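## Task

On the knob box, set knob D3 to the 3 o'clock mark and knob D2 to the 1 o'clock mark. Rows are lettered outward from the socket side, with row A closest to the socket. Knobs in each row are numbered so that knob 1 is leftmost when you look from the side facing away from the socket. Each knob's marks are clock hours, and the centre mark is 12. Every other knob must still point at the mark it points at now. Finish by releasing the knobs and backing the robot away. The robot must not fall or end up tilted, or the task fails. A knob that holds its setting only because the robot keeps holding it does not count.

## Robot and tools

ROBOT. A wheeled base with a vertical column, a tilting head and two six-joint arms, each ending in a two-finger gripper. Folded, as at the start, it measures 0.73 m long, 0.62 m wide and 1.88 m tall, and its front sits 0.40 m ahead of the column. The base drives forward/back and turns in place. It cannot move sideways. Cameras: cam_head_left, cam_head_right, cam_left_wrist, cam_right_wrist, nav_camera.

FRAMES. Base frame: origin on the floor under the column, between the drive wheels; x forward, y left, z up, in metres. left_hand and right_hand are reported in this frame as the point where the fingers meet (the tips extend 8 mm further). quat_wxyz maps (0,0,1) onto the finger direction; the hand's y axis runs along the opening. Odometry frame: the base frame as it was when the scene began.

execute_actions. Argument "actions": a list holding one action, or empty to just read state and images. An action may contain:
- "base": exactly one of {"translate_m": d} (straight-line offset from where the base last reported itself, metres, -3 to 3, positive forward) or {"rotate_rad": d} (turn in place, radians, -3.2 to 3.2, positive counter-clockwise seen from above). These are relative moves, not poses.
- "joints": one flat object of absolute targets keyed by joint name, covering either or both arms and the head. Radians for joints, metres for grippers. Ranges: head_tilt_rad -0.61 to 1.308 (0 level, positive down); joint1 -2.879 to 2.879; joint2 0 to 3.141; joint3 0 to 3.019; joint4 -1.692 to 1.57; joint5 -1.57 to 1.57 (positive swings the hand to the robot's right); joint6 -2.094 to 2.094 (positive rolls clockwise seen from behind the hand); left_gripper_m / right_gripper_m 0 to 0.093 (fingertip gap). Names are left_joint1_rad..left_joint6_rad and right_joint1_rad..right_joint6_rad. Joint1 positive moves the hand forward-down toward the robot's left.
- "speeds": optional caps for this action only: translate_m 0.05 to 0.8 m/s, rotate_rad 0.1 to 1 rad/s (maximum is the default). Speeds do not slow the arms.
Argument "cameras": list of camera names, or "all"/null for every camera, [] for none. An unknown key, name or out-of-range number refuses the whole call. A base move needing over 8.667 s is refused; an action lasts at most 15 s. Omitted joints may still be driving at older targets.

wait: {"seconds": 0 to 10}; commands nothing, returns state and images. zoom_image: {"camera", "region": [x0, y0, x1, y1]} in pixels of the latest full image, origin top-left, at most 504 by 504. finished_scene: {"scene": 1 or 2}; irreversible, reports success and gives the next task.

ARM GEOMETRY (approximate). With left_joint1_rad at -1.57 or right_joint1_rad at 1.57 and joints 5 and 6 at 0, the arm works in a forward-pointing vertical plane 0.23 m beside the column. Let a = j2 - 0.35, b = 1.05 + j2 - j3, c = b - j4 (c = 1.57 means fingers straight down). Hand point: ahead = 0.12 + 0.39 sin a + 0.38 cos b + 0.25 cos c; height = 1.46 + 0.39 cos a - 0.38 sin b - 0.25 sin c. Example: j2, j3, j4 = 0.93, 0.78, 0.14 gives 0.60 m ahead, 1.21 m up. Real hands sit up to ~5 cm lower and nearer the column. Reach is about 1 m from the shoulder, lowest about 0.47 m up; the floor is out of reach. Gripper: fingers 7 cm long; body 10 cm wide, 7 cm thick; wrist camera sticks out 11 cm on one side.

RESULTS. "pictures" lists the image order. base_status / joint_status: done (within tolerance; base: wheels turned the full amount even if slipping), off_target (stopped short, may still push), contact_stop (base wheel stalled), time_out, not_followed, limit_stop_at_motor_heat. "joint command not followed" plus a "cause:" line means a safety check blocked arm targets for nearing the other arm or the body; back each moved joint off by 0.05 rad or more. on_its_own reports uncommanded behaviour; "held at" is a held target, not a position. base_odometry counts wheel turns only. If turned_by_wheels and turned_by_imu disagree by over ~4% and at least 0.05 rad, the base hit something or slipped. base_tilt is in degrees (forward and right positive, ~1 degree fixed bias). motor_effort lists left_wheel and right_wheel in percent, peak in brackets. wheel_motors_off = 1 means overload shutdown. MOTOR HOT warns from 85 °C; OVER-TEMPERATURE FAULT means an arm dropped.

HANDLING. A target within ~0.03 rad (0.08 for joints 2 and 3) of the current reading may not move anything. For gentle contact, step about 0.05 rad per call from your last target. To grip, command an opening smaller than the object. A blocked arm keeps pushing and can overheat; relieve it by sending its reported positions back as targets. After a contact_stop, reverse 0.05 m before retrying or turning. Sustained base pushing for ~3 s cuts the wheel motors for 2 s. Table tops 0.30 to 1.20 m high can slide over the base and hit the column. Never let the arms strike or press on each other. Avoid tipping the robot, drops, slams and hard shoves; fewer motion seconds is better.

Each tool is called as a command line: name --argument value for each argument, lists and objects as JSON in quotes; but a table of rows of numbers goes row by row, as --pt "numbers of a row", without its own name.

## Session

execute_actions --actions '[{"joints":{"head_tilt_rad":0.7}}]'

Scene clock: 0.67 s.
base_odometry: x=+0.000 y=+0.000 heading=+0.000 (m, m, rad; odometry frame)
turned_by_wheels: +0.000 (rad since the last result)
turned_by_imu: +0.000 (rad since the last result)
base_tilt: forward=+0.5 right=-0.3 (deg)
base_status: not commanded
joint_positions: head_tilt_rad=+0.717 left_joint1_rad=-1.584 left_joint2_rad=+0.879 left_joint3_rad=+0.402 left_joint4_rad=-0.944 left_joint5_rad=+0.008 left_joint6_rad=-0.004 left_gripper_m=+0.094 right_joint1_rad=+1.597 right_joint2_rad=+0.876 right_joint3_rad=+0.392 right_joint4_rad=-0.928 right_joint5_rad=+0.033 right_joint6_rad=+0.017 right_gripper_m=+0.095
joint_status: all done
wheel_motors_off: 0
motor_effort: left_wheel=+1(1) right_wheel=+3(3) (%)
left_hand: x=+0.1452 y=+0.2204 z=+1.2530 quat_wxyz=(+0.434, -0.002, -0.901, +0.006) (m; base frame)
right_hand: x=+0.1429 y=-0.2257 z=+1.2516 quat_wxyz=(+0.430, +0.010, -0.903, +0.011) (m; base frame)
pictures: cam_head_left, cam_head_right, cam_left_wrist, cam_right_wrist, nav_camera
Images, in order (width x height): cam_head_left 504x504, cam_head_right 504x504, cam_left_wrist 504x504, cam_right_wrist 504x504, nav_camera 504x504.

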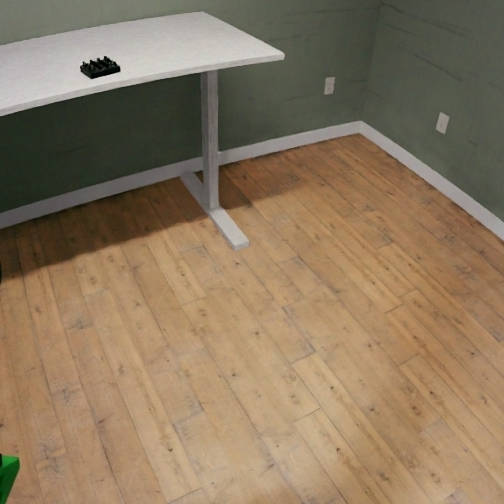

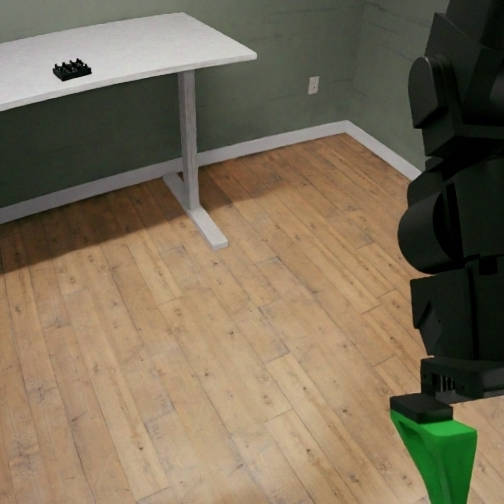

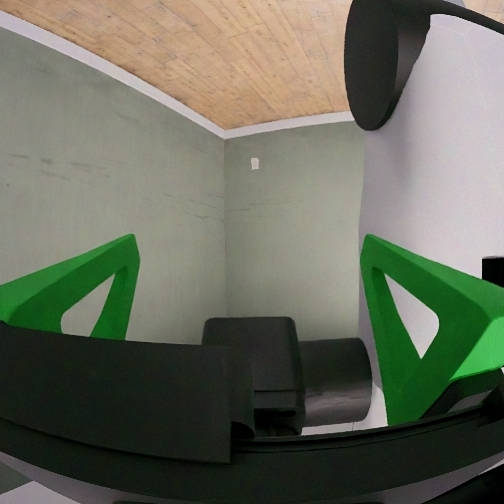

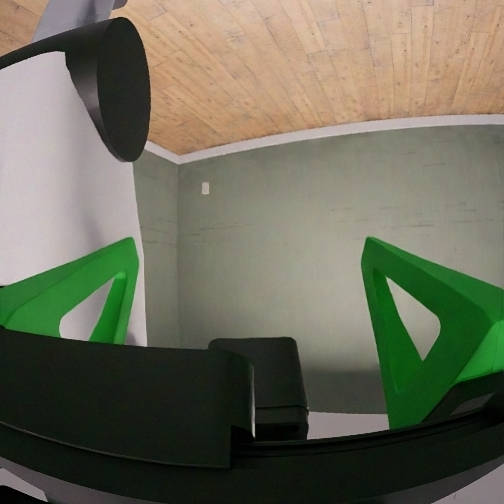

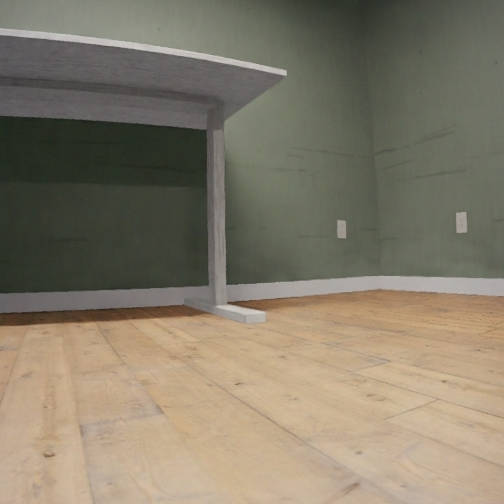

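execute_actions --actions '[{"base":{"rotate_rad":0.3}}]' --cameras '[]'

execute_actions --actions '[{"base":{"translate_m":0.9}}]' --cameras '["cam_head_left","cam_head_right"]'

Scene clock: 4.83 s.
base_odometry: x=+0.000 y=+0.000 heading=+0.299 (m, m, rad; odometry frame)
turned_by_wheels: +0.299 (rad since the last result)
turned_by_imu: +0.298 (rad since the last result)
base_tilt: forward=+0.4 right=-0.3 (deg)
base_status: done
joint_positions: head_tilt_rad=+0.717 left_joint1_rad=-1.584 left_joint2_rad=+0.879 left_joint3_rad=+0.402 left_joint4_rad=-0.944 left_joint5_rad=+0.008 left_joint6_rad=-0.004 left_gripper_m=+0.094 right_joint1_rad=+1.597 right_joint2_rad=+0.876 right_joint3_rad=+0.392 right_joint4_rad=-0.928 right_joint5_rad=+0.033 right_joint6_rad=+0.017 right_gripper_m=+0.095
joint_status: not commanded
wheel_motors_off: 0
motor_effort: left_wheel=-5(24) right_wheel=+5(35) (%)
left_hand: x=+0.1452 y=+0.2204 z=+1.2530 quat_wxyz=(+0.434, -0.002, -0.901, +0.006) (m; base frame)
right_hand: x=+0.1429 y=-0.2257 z=+1.2516 quat_wxyz=(+0.430, +0.010, -0.903, +0.011) (m; base frame)
pictures: none
No camera images: the call's "cameras" was empty. Leave "cameras" out to get every camera's image.

Scene clock: 7.87 s.
base_odometry: x=+0.860 y=+0.265 heading=+0.299 (m, m, rad; odometry frame)
turned_by_wheels: +0.000 (rad since the last result)
turned_by_imu: +0.001 (rad since the last result)
base_tilt: forward=+0.4 right=-0.3 (deg)
base_status: done
joint_positions: head_tilt_rad=+0.716 left_joint1_rad=-1.584 left_joint2_rad=+0.879 left_joint3_rad=+0.404 left_joint4_rad=-0.944 left_joint5_rad=+0.008 left_joint6_rad=-0.004 left_gripper_m=+0.094 right_joint1_rad=+1.597 right_joint2_rad=+0.876 right_joint3_rad=+0.394 right_joint4_rad=-0.928 right_joint5_rad=+0.033 right_joint6_rad=+0.017 right_gripper_m=+0.095
joint_status: not commanded
wheel_motors_off: 0
motor_effort: left_wheel=+0(37) right_wheel=+0(60) (%)
left_hand: x=+0.1462 y=+0.2204 z=+1.2526 quat_wxyz=(+0.433, -0.002, -0.902, +0.006) (m; base frame)
right_hand: x=+0.1439 y=-0.2256 z=+1.2513 quat_wxyz=(+0.429, +0.010, -0.903, +0.011) (m; base frame)
pictures: cam_head_left, cam_head_right
Images, in order (width x height): cam_head_left 504x504, cam_head_right 504x504.

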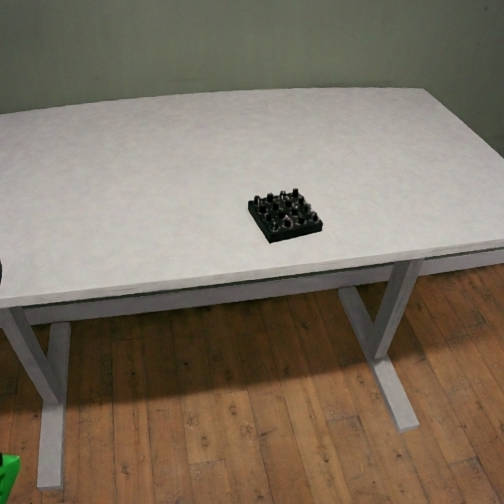

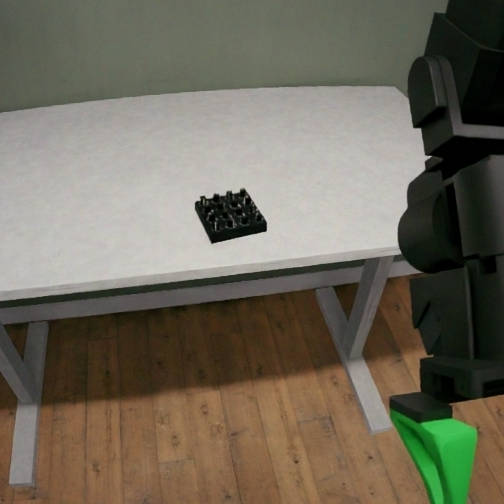

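execute_actions --actions '[{"base":{"rotate_rad":0.26},"joints":{"right_joint2_rad":0.79,"right_joint3_rad":1.11,"right_joint4_rad":-0.84,"right_gripper_m":0.03,"head_tilt_rad":0.9}}]' --cameras '[]'

execute_actions --actions '[{"base":{"translate_m":0.28}}]' --cameras '["cam_head_left","cam_head_right","cam_right_wrist"]'

Scene clock: 14.90 s.
base_odometry: x=+0.860 y=+0.265 heading=+0.558 (m, m, rad; odometry frame)
turned_by_wheels: +0.259 (rad since the last result)
turned_by_imu: +0.256 (rad since the last result)
base_tilt: forward=+0.4 right=-0.3 (deg)
base_status: done
joint_positions: head_tilt_rad=+0.901 left_joint1_rad=-1.584 left_joint2_rad=+0.879 left_joint3_rad=+0.404 left_joint4_rad=-0.944 left_joint5_rad=+0.008 left_joint6_rad=-0.004 left_gripper_m=+0.094 right_joint1_rad=+1.597 right_joint2_rad=+0.805 right_joint3_rad=+1.086 right_joint4_rad=-0.838 right_joint5_rad=+0.033 right_joint6_rad=+0.017 right_gripper_m=+0.030
joint_status: all done
wheel_motors_off: 0
motor_effort: left_wheel=-1(45) right_wheel=+1(45) (%)
left_hand: x=+0.1462 y=+0.2204 z=+1.2526 quat_wxyz=(+0.433, -0.002, -0.902, +0.006) (m; base frame)
right_hand: x=+0.5614 y=-0.2211 z=+1.2908 quat_wxyz=(+0.016, -0.001, -1.000, +0.005) (m; base frame)
pictures: none
No camera images: the call's "cameras" was empty. Leave "cameras" out to get every camera's image.

Scene clock: 16.97 s.
base_odometry: x=+1.098 y=+0.414 heading=+0.559 (m, m, rad; odometry frame)
turned_by_wheels: +0.001 (rad since the last result)
turned_by_imu: +0.001 (rad since the last result)
base_tilt: forward=+0.6 right=-0.3 (deg)
base_status: done
joint_positions: head_tilt_rad=+0.902 left_joint1_rad=-1.584 left_joint2_rad=+0.879 left_joint3_rad=+0.403 left_joint4_rad=-0.944 left_joint5_rad=+0.008 left_joint6_rad=-0.004 left_gripper_m=+0.094 right_joint1_rad=+1.597 right_joint2_rad=+0.805 right_joint3_rad=+1.086 right_joint4_rad=-0.839 right_joint5_rad=+0.033 right_joint6_rad=+0.017 right_gripper_m=+0.030
joint_status: not commanded
wheel_motors_off: 0
motor_effort: left_wheel=+0(46) right_wheel=-1(54) (%)
left_hand: x=+0.1456 y=+0.2204 z=+1.2528 quat_wxyz=(+0.433, -0.002, -0.901, +0.006) (m; base frame)
right_hand: x=+0.5612 y=-0.2211 z=+1.2908 quat_wxyz=(+0.017, -0.001, -1.000, +0.005) (m; base frame)
pictures: cam_head_left, cam_head_right, cam_right_wrist
Images, in order (width x height): cam_head_left 504x504, cam_head_right 504x504, cam_right_wrist 504x504.

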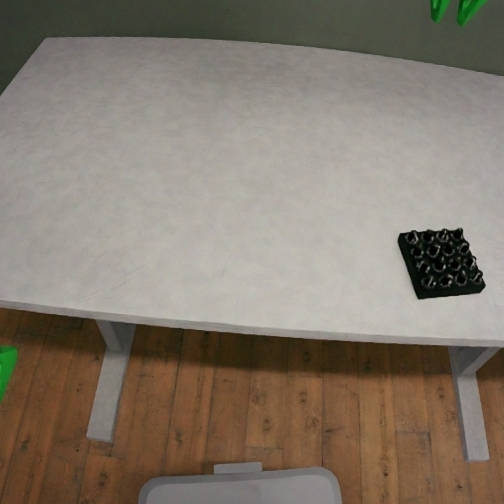

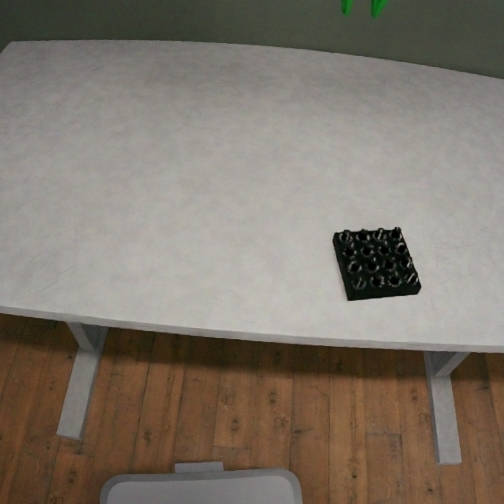

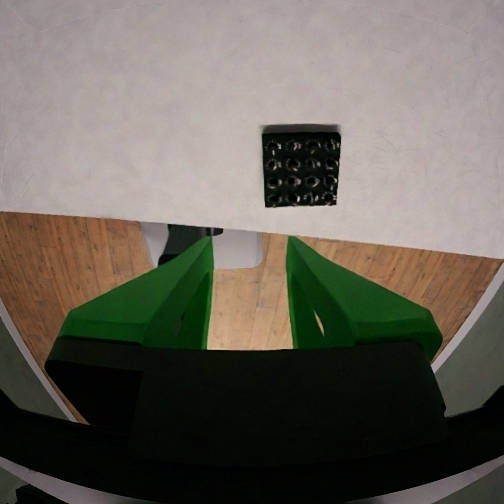

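execute_actions --actions '[{"base":{"rotate_rad":-0.1},"joints":{"right_joint2_rad":1.33,"right_joint3_rad":1.18,"right_joint4_rad":-0.33}}]' --cameras '["cam_head_right","cam_right_wrist"]'

zoom_image --camera "cam_right_wrist" --region '[120,20,380,280]'

Scene clock: 22.63 s.
base_odometry: x=+1.098 y=+0.414 heading=+0.460 (m, m, rad; odometry frame)
turned_by_wheels: -0.098 (rad since the last result)
turned_by_imu: -0.098 (rad since the last result)
base_tilt: forward=+0.4 right=-0.2 (deg)
base_status: done
joint_positions: head_tilt_rad=+0.902 left_joint1_rad=-1.584 left_joint2_rad=+0.879 left_joint3_rad=+0.403 left_joint4_rad=-0.944 left_joint5_rad=+0.008 left_joint6_rad=-0.004 left_gripper_m=+0.094 right_joint1_rad=+1.597 right_joint2_rad=+1.349 right_joint3_rad=+1.171 right_joint4_rad=-0.339 right_joint5_rad=+0.033 right_joint6_rad=+0.017 right_gripper_m=+0.030
joint_status: all done
wheel_motors_off: 0
motor_effort: left_wheel=+2(33) right_wheel=+0(45) (%)
left_hand: x=+0.1456 y=+0.2204 z=+1.2528 quat_wxyz=(+0.433, -0.002, -0.901, +0.006) (m; base frame)
right_hand: x=+0.5794 y=-0.2156 z=+1.0579 quat_wxyz=(-0.004, -0.002, -1.000, +0.005) (m; base frame)
pictures: cam_head_right, cam_right_wrist
Images, in order (width x height): cam_head_right 504x504, cam_right_wrist 504x504.

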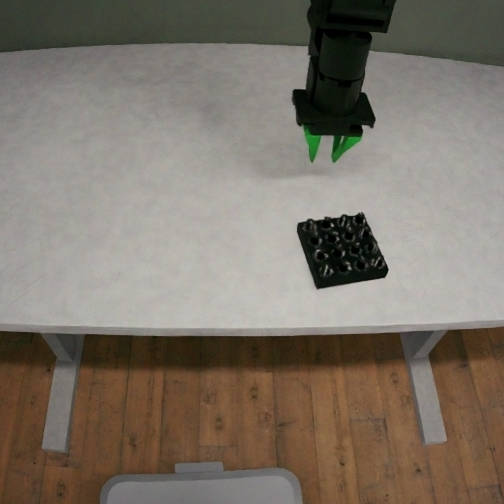

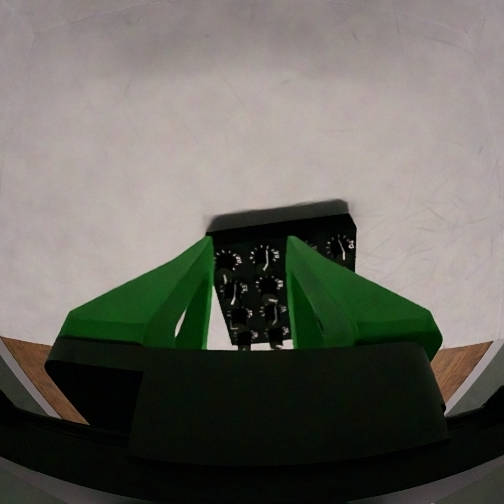

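Region (120, 20, 380, 280) of cam_right_wrist's 504x504 image, scaled by 1.938, with more detail than that image has.

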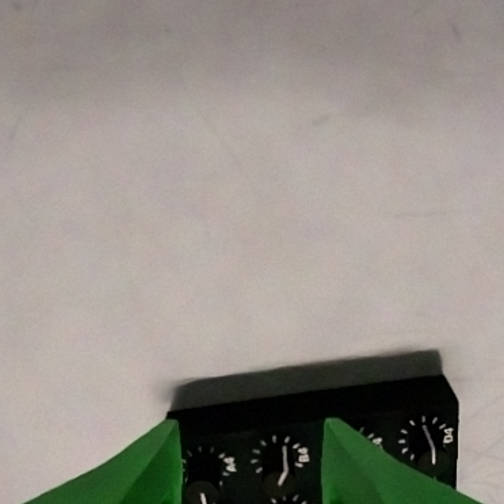

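execute_actions --actions '[{"base":{"rotate_rad":-0.13}}]' --cameras '[]'

execute_actions --actions '[{"base":{"translate_m":-0.08},"joints":{"right_joint6_rad":-0.25}}]' --cameras '["cam_head_right","cam_right_wrist"]'

zoom_image --camera "cam_right_wrist" --region '[100,60,360,320]'

Scene clock: 27.17 s.
base_odometry: x=+1.098 y=+0.414 heading=+0.331 (m, m, rad; odometry frame)
turned_by_wheels: -0.129 (rad since the last result)
turned_by_imu: -0.127 (rad since the last result)
base_tilt: forward=+0.4 right=-0.3 (deg)
base_status: done
joint_positions: head_tilt_rad=+0.902 left_joint1_rad=-1.584 left_joint2_rad=+0.879 left_joint3_rad=+0.403 left_joint4_rad=-0.944 left_joint5_rad=+0.008 left_joint6_rad=-0.004 left_gripper_m=+0.094 right_joint1_rad=+1.597 right_joint2_rad=+1.349 right_joint3_rad=+1.171 right_joint4_rad=-0.338 right_joint5_rad=+0.033 right_joint6_rad=+0.017 right_gripper_m=+0.030
joint_status: not commanded
wheel_motors_off: 0
motor_effort: left_wheel=+2(32) right_wheel=-1(53) (%)
left_hand: x=+0.1456 y=+0.2204 z=+1.2528 quat_wxyz=(+0.433, -0.002, -0.901, +0.006) (m; base frame)
right_hand: x=+0.5795 y=-0.2156 z=+1.0579 quat_wxyz=(-0.004, -0.002, -1.000, +0.005) (m; base frame)
pictures: none
No camera images: the call's "cameras" was empty. Leave "cameras" out to get every camera's image.

Scene clock: 28.60 s.
base_odometry: x=+1.023 y=+0.388 heading=+0.331 (m, m, rad; odometry frame)
turned_by_wheels: -0.001 (rad since the last result)
turned_by_imu: -0.001 (rad since the last result)
base_tilt: forward=+0.4 right=-0.2 (deg)
base_status: done
joint_positions: head_tilt_rad=+0.903 left_joint1_rad=-1.584 left_joint2_rad=+0.878 left_joint3_rad=+0.399 left_joint4_rad=-0.944 left_joint5_rad=+0.008 left_joint6_rad=-0.004 left_gripper_m=+0.094 right_joint1_rad=+1.597 right_joint2_rad=+1.347 right_joint3_rad=+1.170 right_joint4_rad=-0.334 right_joint5_rad=+0.033 right_joint6_rad=-0.237 right_gripper_m=+0.030
joint_status: all done
wheel_motors_off: 0
motor_effort: left_wheel=-2(39) right_wheel=-1(68) (%)
left_hand: x=+0.1437 y=+0.2204 z=+1.2535 quat_wxyz=(+0.435, -0.002, -0.901, +0.006) (m; base frame)
right_hand: x=+0.5804 y=-0.2157 z=+1.0587 quat_wxyz=(-0.005, +0.125, -0.992, +0.006) (m; base frame)
pictures: cam_head_right, cam_right_wrist
Images, in order (width x height): cam_head_right 504x504, cam_right_wrist 504x504.

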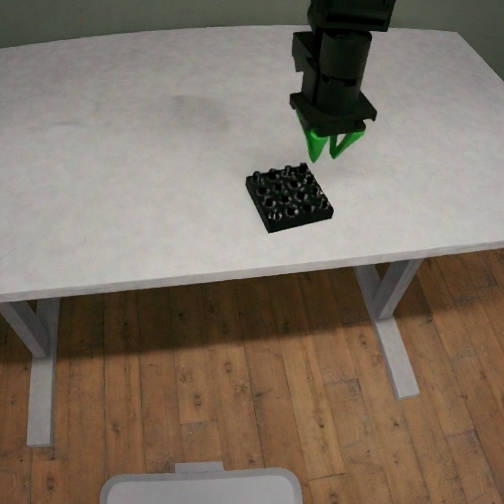

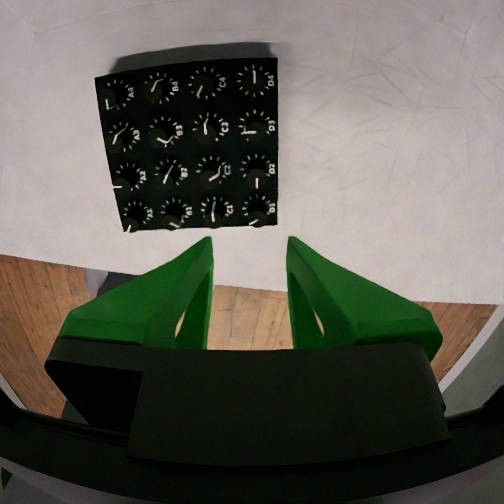

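Region (100, 60, 360, 320) of cam_right_wrist's 504x504 image, scaled by 1.938, with more detail than that image has.

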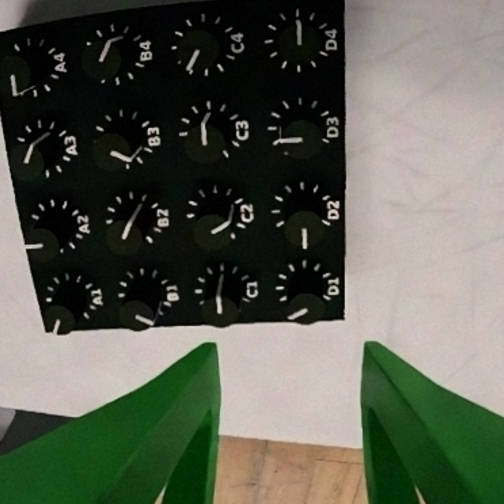

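execute_actions --actions '[{"joints":{"right_joint2_rad":1.43,"right_joint4_rad":-0.23},"base":{"translate_m":0.03}}]' --cameras '["cam_head_right","cam_right_wrist"]'

zoom_image --camera "cam_head_right" --region '[220,120,380,280]'

Scene clock: 34.63 s.
base_odometry: x=+1.051 y=+0.397 heading=+0.332 (m, m, rad; odometry frame)
turned_by_wheels: +0.002 (rad since the last result)
turned_by_imu: +0.002 (rad since the last result)
base_tilt: forward=+0.5 right=-0.3 (deg)
base_status: done
joint_positions: head_tilt_rad=+0.903 left_joint1_rad=-1.584 left_joint2_rad=+0.878 left_joint3_rad=+0.402 left_joint4_rad=-0.944 left_joint5_rad=+0.008 left_joint6_rad=-0.004 left_gripper_m=+0.094 right_joint1_rad=+1.597 right_joint2_rad=+1.413 right_joint3_rad=+1.176 right_joint4_rad=-0.231 right_joint5_rad=+0.033 right_joint6_rad=-0.237 right_gripper_m=+0.030
joint_status: all done
wheel_motors_off: 0
motor_effort: left_wheel=+1(60) right_wheel=-2(50) (%)
left_hand: x=+0.1453 y=+0.2204 z=+1.2530 quat_wxyz=(+0.433, -0.002, -0.901, +0.006) (m; base frame)
right_hand: x=+0.5820 y=-0.2150 z=+1.0301 quat_wxyz=(-0.027, +0.124, -0.992, +0.008) (m; base frame)
pictures: cam_head_right, cam_right_wrist
Images, in order (width x height): cam_head_right 504x504, cam_right_wrist 504x504.

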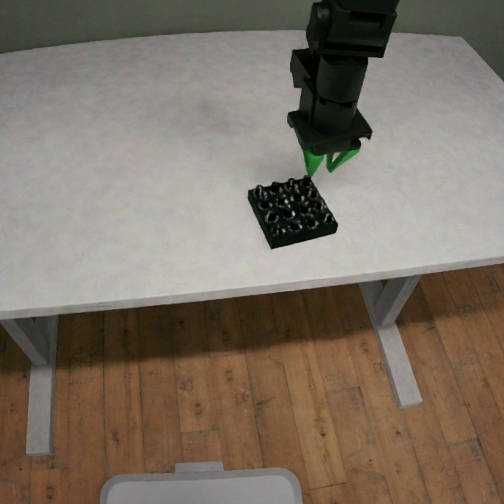

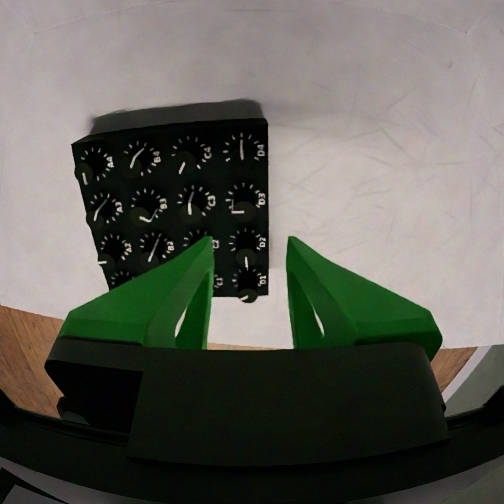

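Region (220, 120, 380, 280) of cam_head_right's 504x504 image, scaled by 3.150, with more detail than that image has.

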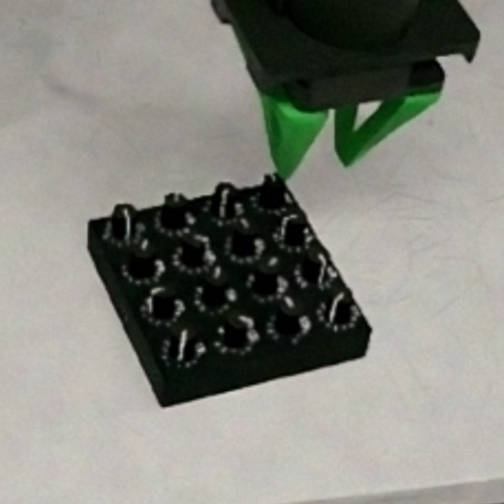

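Still ~5 cm up. Lower more.

execute_actions --actions '[{"joints":{"right_joint2_rad":1.5}}]' --cameras '["cam_head_right","cam_right_wrist"]'

zoom_image --camera "cam_head_right" --region '[220,120,380,280]'

Scene clock: 38.37 s.
base_odometry: x=+1.051 y=+0.397 heading=+0.332 (m, m, rad; odometry frame)
turned_by_wheels: +0.000 (rad since the last result)
turned_by_imu: +0.000 (rad since the last result)
base_tilt: forward=+0.4 right=-0.3 (deg)
base_status: not commanded
joint_positions: head_tilt_rad=+0.903 left_joint1_rad=-1.584 left_joint2_rad=+0.878 left_joint3_rad=+0.402 left_joint4_rad=-0.944 left_joint5_rad=+0.008 left_joint6_rad=-0.004 left_gripper_m=+0.094 right_joint1_rad=+1.597 right_joint2_rad=+1.490 right_joint3_rad=+1.176 right_joint4_rad=-0.231 right_joint5_rad=+0.033 right_joint6_rad=-0.237 right_gripper_m=+0.030
joint_status: all done
wheel_motors_off: 0
motor_effort: left_wheel=+1(1) right_wheel=-3(3) (%)
left_hand: x=+0.1453 y=+0.2204 z=+1.2530 quat_wxyz=(+0.433, -0.002, -0.901, +0.006) (m; base frame)
right_hand: x=+0.5478 y=-0.2147 z=+0.9961 quat_wxyz=(+0.012, +0.125, -0.992, +0.004) (m; base frame)
pictures: cam_head_right, cam_right_wrist
Images, in order (width x height): cam_head_right 504x504, cam_right_wrist 504x504.

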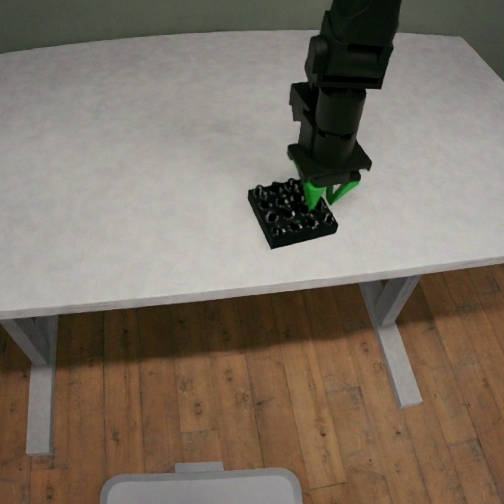

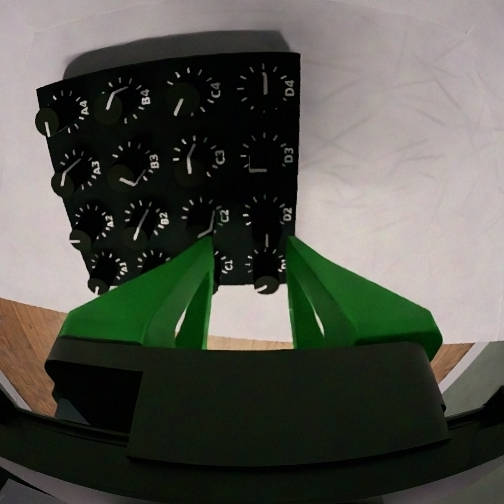

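Region (220, 120, 380, 280) of cam_head_right's 504x504 image, scaled by 3.150, with more detail than that image has.

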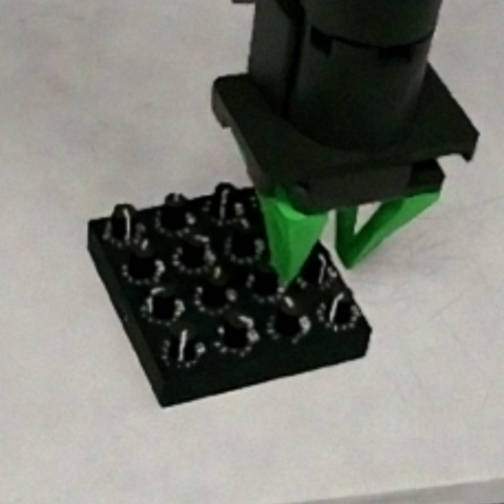

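execute_actions --actions '[{"base":{"rotate_rad":-0.013},"joints":{"right_joint2_rad":1.535,"right_joint4_rad":-0.195}}]' --cameras '["cam_head_right","cam_right_wrist"]'

zoom_image --camera "cam_head_right" --region '[220,120,380,280]'

Scene clock: 43.27 s.
base_odometry: x=+1.051 y=+0.397 heading=+0.321 (m, m, rad; odometry frame)
turned_by_wheels: -0.012 (rad since the last result)
turned_by_imu: -0.011 (rad since the last result)
base_tilt: forward=+0.4 right=-0.2 (deg)
base_status: done
joint_positions: head_tilt_rad=+0.903 left_joint1_rad=-1.584 left_joint2_rad=+0.878 left_joint3_rad=+0.402 left_joint4_rad=-0.944 left_joint5_rad=+0.008 left_joint6_rad=-0.004 left_gripper_m=+0.094 right_joint1_rad=+1.596 right_joint2_rad=+1.510 right_joint3_rad=+1.176 right_joint4_rad=-0.201 right_joint5_rad=+0.032 right_joint6_rad=-0.237 right_gripper_m=+0.030
joint_status: all done
wheel_motors_off: 0
motor_effort: left_wheel=+0(52) right_wheel=-2(34) (%)
left_hand: x=+0.1453 y=+0.2204 z=+1.2530 quat_wxyz=(+0.433, -0.002, -0.901, +0.006) (m; base frame)
right_hand: x=+0.5462 y=-0.2146 z=+0.9877 quat_wxyz=(+0.006, +0.125, -0.992, +0.004) (m; base frame)
pictures: cam_head_right, cam_right_wrist
Images, in order (width x height): cam_head_right 504x504, cam_right_wrist 504x504.

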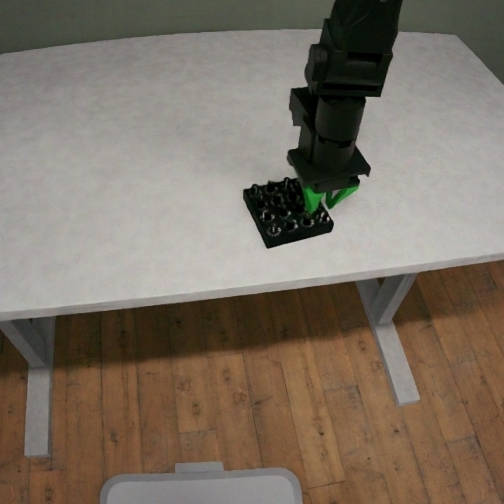

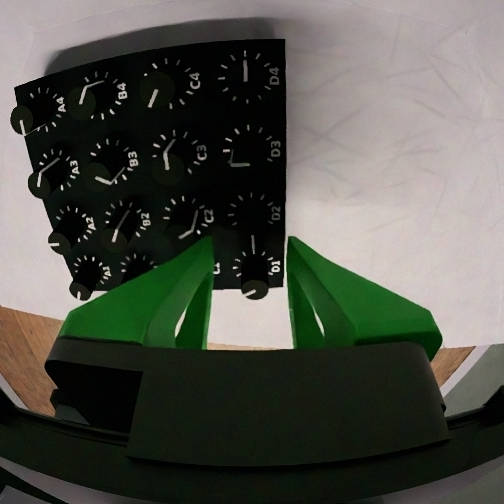

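Region (220, 120, 380, 280) of cam_head_right's 504x504 image, scaled by 3.150, with more detail than that image has.

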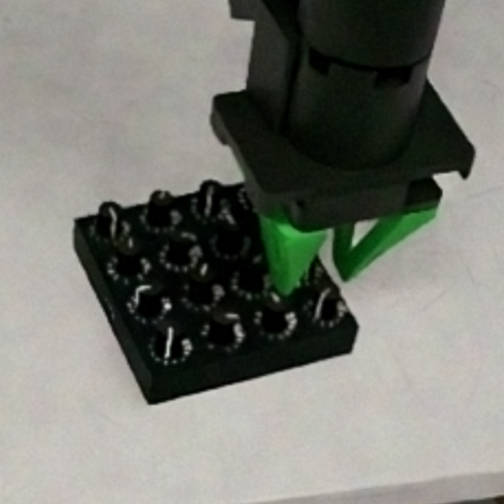

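execute_actions --actions '[{"joints":{"right_joint2_rad":1.565,"right_joint4_rad":-0.15,"right_gripper_m":0.024}}]' --cameras '["cam_head_right","cam_right_wrist"]'

zoom_image --camera "cam_head_right" --region '[220,120,380,280]'

Scene clock: 46.90 s.
base_odometry: x=+1.051 y=+0.397 heading=+0.321 (m, m, rad; odometry frame)
turned_by_wheels: +0.000 (rad since the last result)
turned_by_imu: +0.000 (rad since the last result)
base_tilt: forward=+0.5 right=-0.3 (deg)
base_status: not commanded
joint_positions: head_tilt_rad=+0.903 left_joint1_rad=-1.584 left_joint2_rad=+0.878 left_joint3_rad=+0.402 left_joint4_rad=-0.944 left_joint5_rad=+0.008 left_joint6_rad=-0.004 left_gripper_m=+0.094 right_joint1_rad=+1.596 right_joint2_rad=+1.528 right_joint3_rad=+1.176 right_joint4_rad=-0.157 right_joint5_rad=+0.032 right_joint6_rad=-0.238 right_gripper_m=+0.024
joint_status: all done
wheel_motors_off: 0
motor_effort: left_wheel=+1(3) right_wheel=-4(4) (%)
left_hand: x=+0.1453 y=+0.2204 z=+1.2530 quat_wxyz=(+0.433, -0.002, -0.901, +0.006) (m; base frame)
right_hand: x=+0.5487 y=-0.2145 z=+0.9799 quat_wxyz=(-0.007, +0.125, -0.992, +0.006) (m; base frame)
pictures: cam_head_right, cam_right_wrist
Images, in order (width x height): cam_head_right 504x504, cam_right_wrist 504x504.

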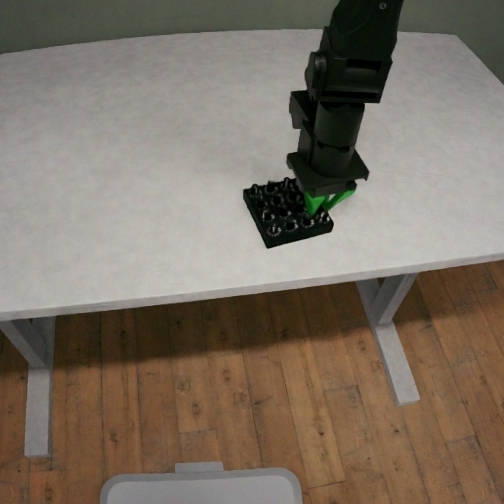

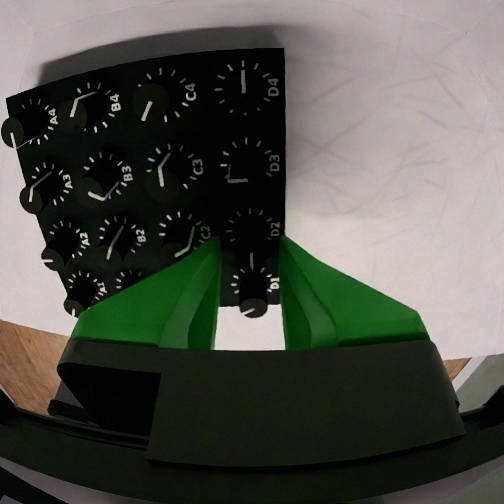

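Region (220, 120, 380, 280) of cam_head_right's 504x504 image, scaled by 3.150, with more detail than that image has.

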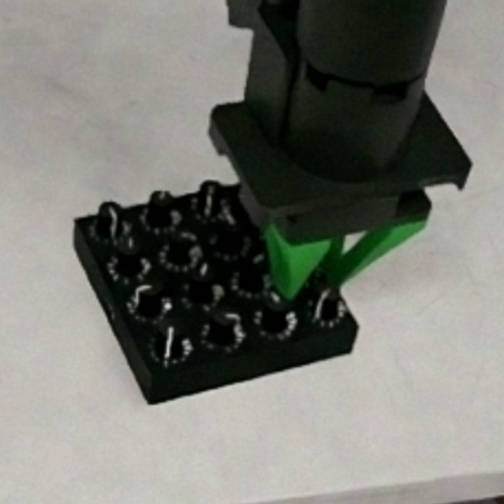

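Test grip.

execute_actions --actions '[{"joints":{"right_gripper_m":0.004}}]' --cameras '["cam_right_wrist"]'

execute_actions --actions '[{"joints":{"right_joint6_rad":1.87}}]' --cameras '[]'

execute_actions --actions '[{"joints":{"right_gripper_m":0.022}}]' --cameras '["cam_right_wrist"]'

Scene clock: 51.47 s.
base_odometry: x=+1.051 y=+0.397 heading=+0.321 (m, m, rad; odometry frame)
turned_by_wheels: +0.000 (rad since the last result)
turned_by_imu: +0.000 (rad since the last result)
base_tilt: forward=+0.3 right=-0.2 (deg)
base_status: not commanded
joint_positions: head_tilt_rad=+0.903 left_joint1_rad=-1.584 left_joint2_rad=+0.878 left_joint3_rad=+0.402 left_joint4_rad=-0.944 left_joint5_rad=+0.008 left_joint6_rad=-0.004 left_gripper_m=+0.094 right_joint1_rad=+1.596 right_joint2_rad=+1.528 right_joint3_rad=+1.177 right_joint4_rad=-0.157 right_joint5_rad=+0.034 right_joint6_rad=-0.238 right_gripper_m=+0.009
joint_status: right_gripper_m off_target (ended at +0.009, target +0.004)
wheel_motors_off: 0
motor_effort: left_wheel=+2(2) right_wheel=-5(5) (%)
left_hand: x=+0.1453 y=+0.2204 z=+1.2530 quat_wxyz=(+0.433, -0.002, -0.901, +0.006) (m; base frame)
right_hand: x=+0.5490 y=-0.2150 z=+0.9799 quat_wxyz=(-0.007, +0.125, -0.992, +0.007) (m; base frame)
pictures: cam_right_wrist
Images, in order (width x height): cam_right_wrist 504x504.

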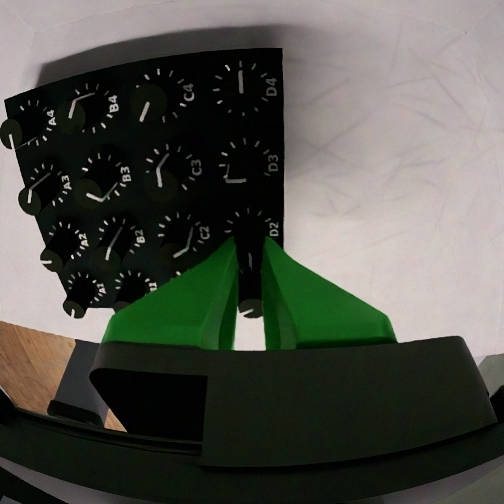

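Scene clock: 53.43 s.
base_odometry: x=+1.051 y=+0.397 heading=+0.321 (m, m, rad; odometry frame)
turned_by_wheels: +0.000 (rad since the last result)
turned_by_imu: +0.000 (rad since the last result)
base_tilt: forward=+0.4 right=-0.2 (deg)
base_status: not commanded
joint_positions: head_tilt_rad=+0.903 left_joint1_rad=-1.584 left_joint2_rad=+0.878 left_joint3_rad=+0.402 left_joint4_rad=-0.944 left_joint5_rad=+0.008 left_joint6_rad=-0.004 left_gripper_m=+0.094 right_joint1_rad=+1.596 right_joint2_rad=+1.528 right_joint3_rad=+1.177 right_joint4_rad=-0.154 right_joint5_rad=+0.033 right_joint6_rad=+1.840 right_gripper_m=+0.009
joint_status: all done
wheel_motors_off: 0
motor_effort: left_wheel=+2(2) right_wheel=-6(5) (%)
left_hand: x=+0.1453 y=+0.2204 z=+1.2530 quat_wxyz=(+0.433, -0.002, -0.901, +0.006) (m; base frame)
right_hand: x=+0.5498 y=-0.2148 z=+0.9799 quat_wxyz=(-0.010, -0.792, -0.611, -0.004) (m; base frame)
pictures: none
No camera images: the call's "cameras" was empty. Leave "cameras" out to get every camera's image.

Scene clock: 54.00 s.
base_odometry: x=+1.051 y=+0.397 heading=+0.321 (m, m, rad; odometry frame)
turned_by_wheels: +0.000 (rad since the last result)
turned_by_imu: +0.000 (rad since the last result)
base_tilt: forward=+0.4 right=-0.3 (deg)
base_status: not commanded
joint_positions: head_tilt_rad=+0.903 left_joint1_rad=-1.584 left_joint2_rad=+0.878 left_joint3_rad=+0.402 left_joint4_rad=-0.944 left_joint5_rad=+0.008 left_joint6_rad=-0.004 left_gripper_m=+0.094 right_joint1_rad=+1.596 right_joint2_rad=+1.528 right_joint3_rad=+1.180 right_joint4_rad=-0.151 right_joint5_rad=+0.035 right_joint6_rad=+1.853 right_gripper_m=+0.022
joint_status: all done
wheel_motors_off: 0
motor_effort: left_wheel=+1(2) right_wheel=-6(5) (%)
left_hand: x=+0.1453 y=+0.2204 z=+1.2530 quat_wxyz=(+0.433, -0.002, -0.901, +0.006) (m; base frame)
right_hand: x=+0.5527 y=-0.2151 z=+0.9802 quat_wxyz=(-0.013, -0.796, -0.605, -0.006) (m; base frame)
pictures: cam_right_wrist
Images, in order (width x height): cam_right_wrist 504x504.

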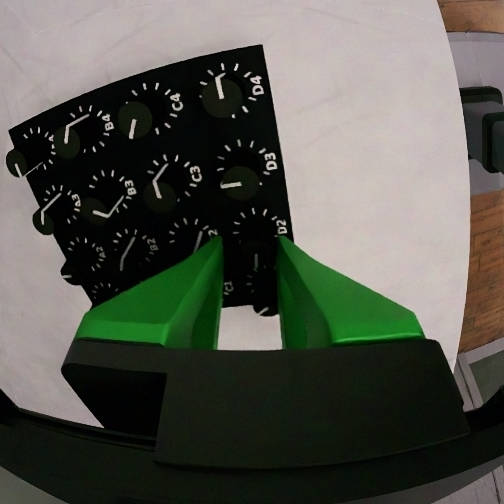

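execute_actions --actions '[{"joints":{"right_joint6_rad":-0.6,"right_gripper_m":0.018}}]' --cameras '["cam_right_wrist"]'

execute_actions --actions '[{"joints":{"right_gripper_m":0.004}}]' --cameras '[]'

execute_actions --actions '[{"joints":{"right_joint2_rad":1.62,"right_joint4_rad":-0.09}}]' --cameras '["cam_head_right"]'

execute_actions --actions '[{"joints":{"right_joint6_rad":0.3}}]' --cameras '["cam_right_wrist","cam_head_right"]'

Scene clock: 62.20 s.
base_odometry: x=+1.051 y=+0.397 heading=+0.321 (m, m, rad; odometry frame)
turned_by_wheels: +0.000 (rad since the last result)
turned_by_imu: +0.000 (rad since the last result)
base_tilt: forward=+0.4 right=-0.2 (deg)
base_status: not commanded
joint_positions: head_tilt_rad=+0.903 left_joint1_rad=-1.584 left_joint2_rad=+0.878 left_joint3_rad=+0.402 left_joint4_rad=-0.944 left_joint5_rad=+0.008 left_joint6_rad=-0.004 left_gripper_m=+0.094 right_joint1_rad=+1.598 right_joint2_rad=+1.528 right_joint3_rad=+1.180 right_joint4_rad=-0.150 right_joint5_rad=+0.029 right_joint6_rad=-0.565 right_gripper_m=+0.018
joint_status: all done
wheel_motors_off: 0
motor_effort: left_wheel=+2(2) right_wheel=-5(6) (%)
left_hand: x=+0.1453 y=+0.2204 z=+1.2530 quat_wxyz=(+0.433, -0.002, -0.901, +0.006) (m; base frame)
right_hand: x=+0.5527 y=-0.2128 z=+0.9802 quat_wxyz=(-0.011, +0.285, -0.958, +0.006) (m; base frame)
pictures: cam_right_wrist
Images, in order (width x height): cam_right_wrist 504x504.

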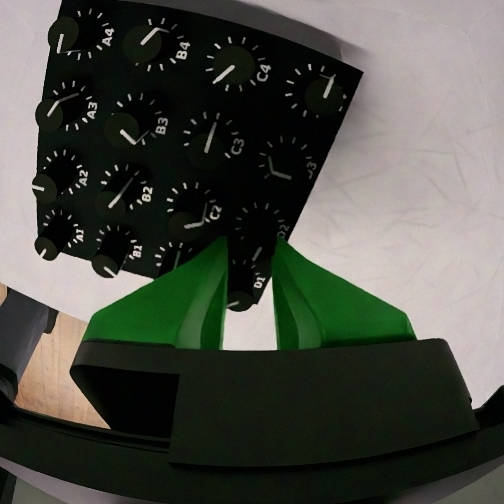

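Scene clock: 62.80 s.
base_odometry: x=+1.051 y=+0.397 heading=+0.321 (m, m, rad; odometry frame)
turned_by_wheels: +0.000 (rad since the last result)
turned_by_imu: +0.000 (rad since the last result)
base_tilt: forward=+0.5 right=-0.3 (deg)
base_status: not commanded
joint_positions: head_tilt_rad=+0.903 left_joint1_rad=-1.584 left_joint2_rad=+0.878 left_joint3_rad=+0.402 left_joint4_rad=-0.944 left_joint5_rad=+0.008 left_joint6_rad=-0.004 left_gripper_m=+0.094 right_joint1_rad=+1.598 right_joint2_rad=+1.528 right_joint3_rad=+1.181 right_joint4_rad=-0.150 right_joint5_rad=+0.029 right_joint6_rad=-0.588 right_gripper_m=+0.009
joint_status: right_gripper_m off_target (ended at +0.009, target +0.004)
wheel_motors_off: 0
motor_effort: left_wheel=+2(2) right_wheel=-6(6) (%)
left_hand: x=+0.1453 y=+0.2204 z=+1.2530 quat_wxyz=(+0.433, -0.002, -0.901, +0.006) (m; base frame)
right_hand: x=+0.5533 y=-0.2128 z=+0.9803 quat_wxyz=(-0.012, +0.296, -0.955, +0.006) (m; base frame)
pictures: none
No camera images: the call's "cameras" was empty. Leave "cameras" out to get every camera's image.

Scene clock: 63.37 s.
base_odometry: x=+1.051 y=+0.397 heading=+0.321 (m, m, rad; odometry frame)
turned_by_wheels: +0.000 (rad since the last result)
turned_by_imu: +0.000 (rad since the last result)
base_tilt: forward=+0.4 right=-0.2 (deg)
base_status: not commanded
joint_positions: head_tilt_rad=+0.903 left_joint1_rad=-1.584 left_joint2_rad=+0.878 left_joint3_rad=+0.402 left_joint4_rad=-0.944 left_joint5_rad=+0.008 left_joint6_rad=-0.004 left_gripper_m=+0.094 right_joint1_rad=+1.598 right_joint2_rad=+1.531 right_joint3_rad=+1.173 right_joint4_rad=-0.125 right_joint5_rad=+0.029 right_joint6_rad=-0.590 right_gripper_m=+0.009
joint_status: all done
wheel_motors_off: 0
motor_effort: left_wheel=+2(2) right_wheel=-6(6) (%)
left_hand: x=+0.1453 y=+0.2204 z=+1.2530 quat_wxyz=(+0.433, -0.002, -0.901, +0.006) (m; base frame)
right_hand: x=+0.5532 y=-0.2128 z=+0.9787 quat_wxyz=(-0.019, +0.296, -0.955, +0.008) (m; base frame)
pictures: cam_head_right
Images, in order (width x height): cam_head_right 504x504.

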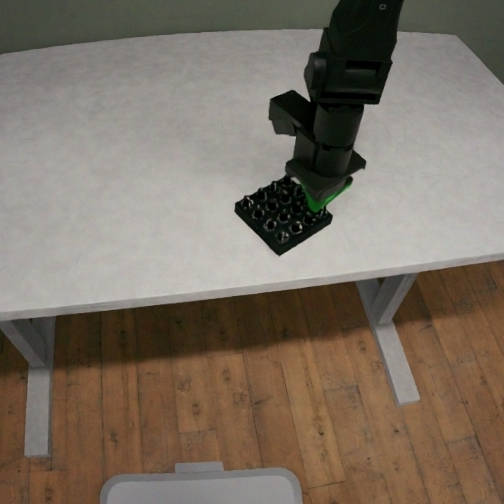

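Scene clock: 66.30 s.
base_odometry: x=+1.051 y=+0.397 heading=+0.321 (m, m, rad; odometry frame)
turned_by_wheels: +0.000 (rad since the last result)
turned_by_imu: +0.000 (rad since the last result)
base_tilt: forward=+0.5 right=-0.2 (deg)
base_status: not commanded
joint_positions: head_tilt_rad=+0.903 left_joint1_rad=-1.584 left_joint2_rad=+0.878 left_joint3_rad=+0.402 left_joint4_rad=-0.944 left_joint5_rad=+0.008 left_joint6_rad=-0.004 left_gripper_m=+0.094 right_joint1_rad=+1.598 right_joint2_rad=+1.531 right_joint3_rad=+1.173 right_joint4_rad=-0.101 right_joint5_rad=+0.030 right_joint6_rad=+0.260 right_gripper_m=+0.009
joint_status: right_joint6_rad time_out (moved +0.850 of +0.890)
wheel_motors_off: 0
on_its_own: right_joint6_rad reads +0.260 and still pushes toward +0.300 since a time_out
motor_effort: left_wheel=+3(2) right_wheel=-6(6) (%)
left_hand: x=+0.1453 y=+0.2204 z=+1.2530 quat_wxyz=(+0.433, -0.002, -0.901, +0.006) (m; base frame)
right_hand: x=+0.5590 y=-0.2127 z=+0.9790 quat_wxyz=(-0.032, -0.124, -0.992, -0.001) (m; base frame)
pictures: cam_head_right, cam_right_wrist
Images, in order (width x height): cam_head_right 504x504, cam_right_wrist 504x504.

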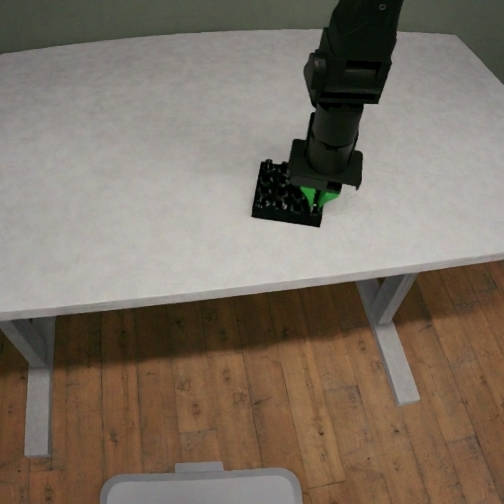

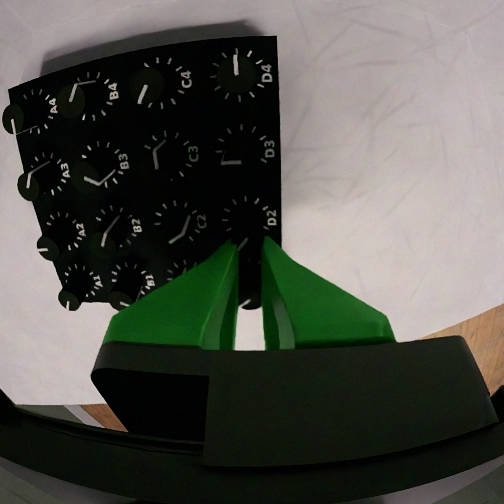

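execute_actions --actions '[{"joints":{"right_gripper_m":0.022,"right_joint2_rad":1.52,"right_joint4_rad":-0.13,"right_joint6_rad":0.26}}]' --cameras '[]'

execute_actions --actions '[{"base":{"translate_m":0.016}}]' --cameras '["cam_right_wrist"]'

execute_actions --actions '[{"joints":{"right_gripper_m":0.004}}]' --cameras '[]'

execute_actions --actions '[{"joints":{"right_joint6_rad":0.9}}]' --cameras '["cam_right_wrist"]'

Scene clock: 71.23 s.
base_odometry: x=+1.051 y=+0.397 heading=+0.321 (m, m, rad; odometry frame)
turned_by_wheels: +0.000 (rad since the last result)
turned_by_imu: +0.000 (rad since the last result)
base_tilt: forward=+0.4 right=-0.2 (deg)
base_status: not commanded
joint_positions: head_tilt_rad=+0.903 left_joint1_rad=-1.584 left_joint2_rad=+0.878 left_joint3_rad=+0.402 left_joint4_rad=-0.944 left_joint5_rad=+0.008 left_joint6_rad=-0.004 left_gripper_m=+0.094 right_joint1_rad=+1.603 right_joint2_rad=+1.529 right_joint3_rad=+1.181 right_joint4_rad=-0.120 right_joint5_rad=+0.027 right_joint6_rad=+0.255 right_gripper_m=+0.022
joint_status: all done
wheel_motors_off: 0
motor_effort: left_wheel=+2(3) right_wheel=-6(6) (%)
left_hand: x=+0.1453 y=+0.2204 z=+1.2530 quat_wxyz=(+0.433, -0.002, -0.901, +0.006) (m; base frame)
right_hand: x=+0.5607 y=-0.2089 z=+0.9805 quat_wxyz=(-0.028, -0.120, -0.992, -0.005) (m; base frame)
pictures: none
No camera images: the call's "cameras" was empty. Leave "cameras" out to get every camera's image.

Scene clock: 72.20 s.
base_odometry: x=+1.066 y=+0.402 heading=+0.322 (m, m, rad; odometry frame)
turned_by_wheels: +0.001 (rad since the last result)
turned_by_imu: +0.001 (rad since the last result)
base_tilt: forward=+0.4 right=-0.3 (deg)
base_status: done
joint_positions: head_tilt_rad=+0.903 left_joint1_rad=-1.584 left_joint2_rad=+0.878 left_joint3_rad=+0.402 left_joint4_rad=-0.944 left_joint5_rad=+0.008 left_joint6_rad=-0.004 left_gripper_m=+0.094 right_joint1_rad=+1.603 right_joint2_rad=+1.526 right_joint3_rad=+1.168 right_joint4_rad=-0.141 right_joint5_rad=+0.031 right_joint6_rad=+0.255 right_gripper_m=+0.022
joint_status: not commanded
wheel_motors_off: 0
motor_effort: left_wheel=+2(66) right_wheel=-1(36) (%)
left_hand: x=+0.1451 y=+0.2204 z=+1.2530 quat_wxyz=(+0.433, -0.002, -0.901, +0.006) (m; base frame)
right_hand: x=+0.5484 y=-0.2099 z=+0.9804 quat_wxyz=(-0.012, -0.120, -0.993, +0.000) (m; base frame)
pictures: cam_right_wrist
Images, in order (width x height): cam_right_wrist 504x504.

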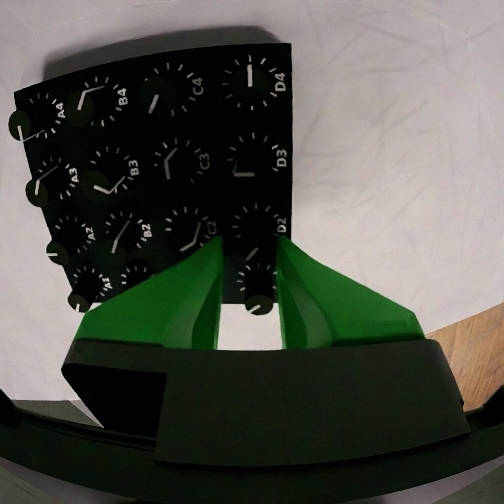

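Scene clock: 72.67 s.
base_odometry: x=+1.066 y=+0.402 heading=+0.322 (m, m, rad; odometry frame)
turned_by_wheels: +0.000 (rad since the last result)
turned_by_imu: +0.000 (rad since the last result)
base_tilt: forward=+0.4 right=-0.2 (deg)
base_status: not commanded
joint_positions: head_tilt_rad=+0.903 left_joint1_rad=-1.584 left_joint2_rad=+0.878 left_joint3_rad=+0.402 left_joint4_rad=-0.944 left_joint5_rad=+0.008 left_joint6_rad=-0.004 left_gripper_m=+0.094 right_joint1_rad=+1.602 right_joint2_rad=+1.526 right_joint3_rad=+1.168 right_joint4_rad=-0.141 right_joint5_rad=+0.035 right_joint6_rad=+0.255 right_gripper_m=+0.009
joint_status: right_gripper_m off_target (ended at +0.009, target +0.004)
wheel_motors_off: 0
motor_effort: left_wheel=+2(2) right_wheel=-1(2) (%)
left_hand: x=+0.1451 y=+0.2204 z=+1.2530 quat_wxyz=(+0.433, -0.002, -0.901, +0.006) (m; base frame)
right_hand: x=+0.5485 y=-0.2111 z=+0.9804 quat_wxyz=(-0.013, -0.120, -0.993, +0.002) (m; base frame)
pictures: none
No camera images: the call's "cameras" was empty. Leave "cameras" out to get every camera's image.

Scene clock: 73.87 s.
base_odometry: x=+1.066 y=+0.402 heading=+0.322 (m, m, rad; odometry frame)
turned_by_wheels: +0.000 (rad since the last result)
turned_by_imu: +0.000 (rad since the last result)
base_tilt: forward=+0.5 right=-0.3 (deg)
base_status: not commanded
joint_positions: head_tilt_rad=+0.903 left_joint1_rad=-1.584 left_joint2_rad=+0.878 left_joint3_rad=+0.402 left_joint4_rad=-0.944 left_joint5_rad=+0.008 left_joint6_rad=-0.004 left_gripper_m=+0.094 right_joint1_rad=+1.602 right_joint2_rad=+1.526 right_joint3_rad=+1.168 right_joint4_rad=-0.138 right_joint5_rad=+0.034 right_joint6_rad=+0.879 right_gripper_m=+0.009
joint_status: all done
wheel_motors_off: 0
motor_effort: left_wheel=+2(2) right_wheel=-2(1) (%)
left_hand: x=+0.1451 y=+0.2204 z=+1.2530 quat_wxyz=(+0.433, -0.002, -0.901, +0.006) (m; base frame)
right_hand: x=+0.5491 y=-0.2109 z=+0.9804 quat_wxyz=(-0.014, -0.419, -0.908, -0.003) (m; base frame)
pictures: cam_right_wrist
Images, in order (width x height): cam_right_wrist 504x504.

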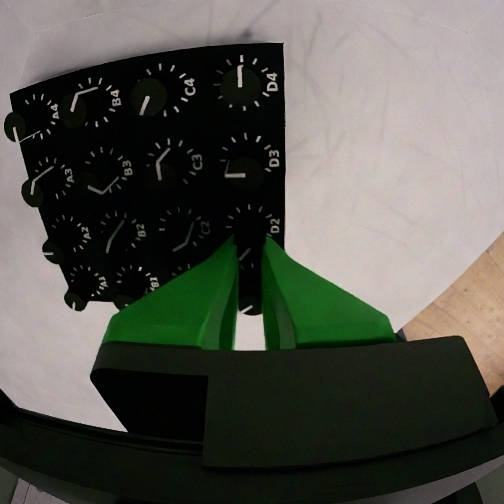

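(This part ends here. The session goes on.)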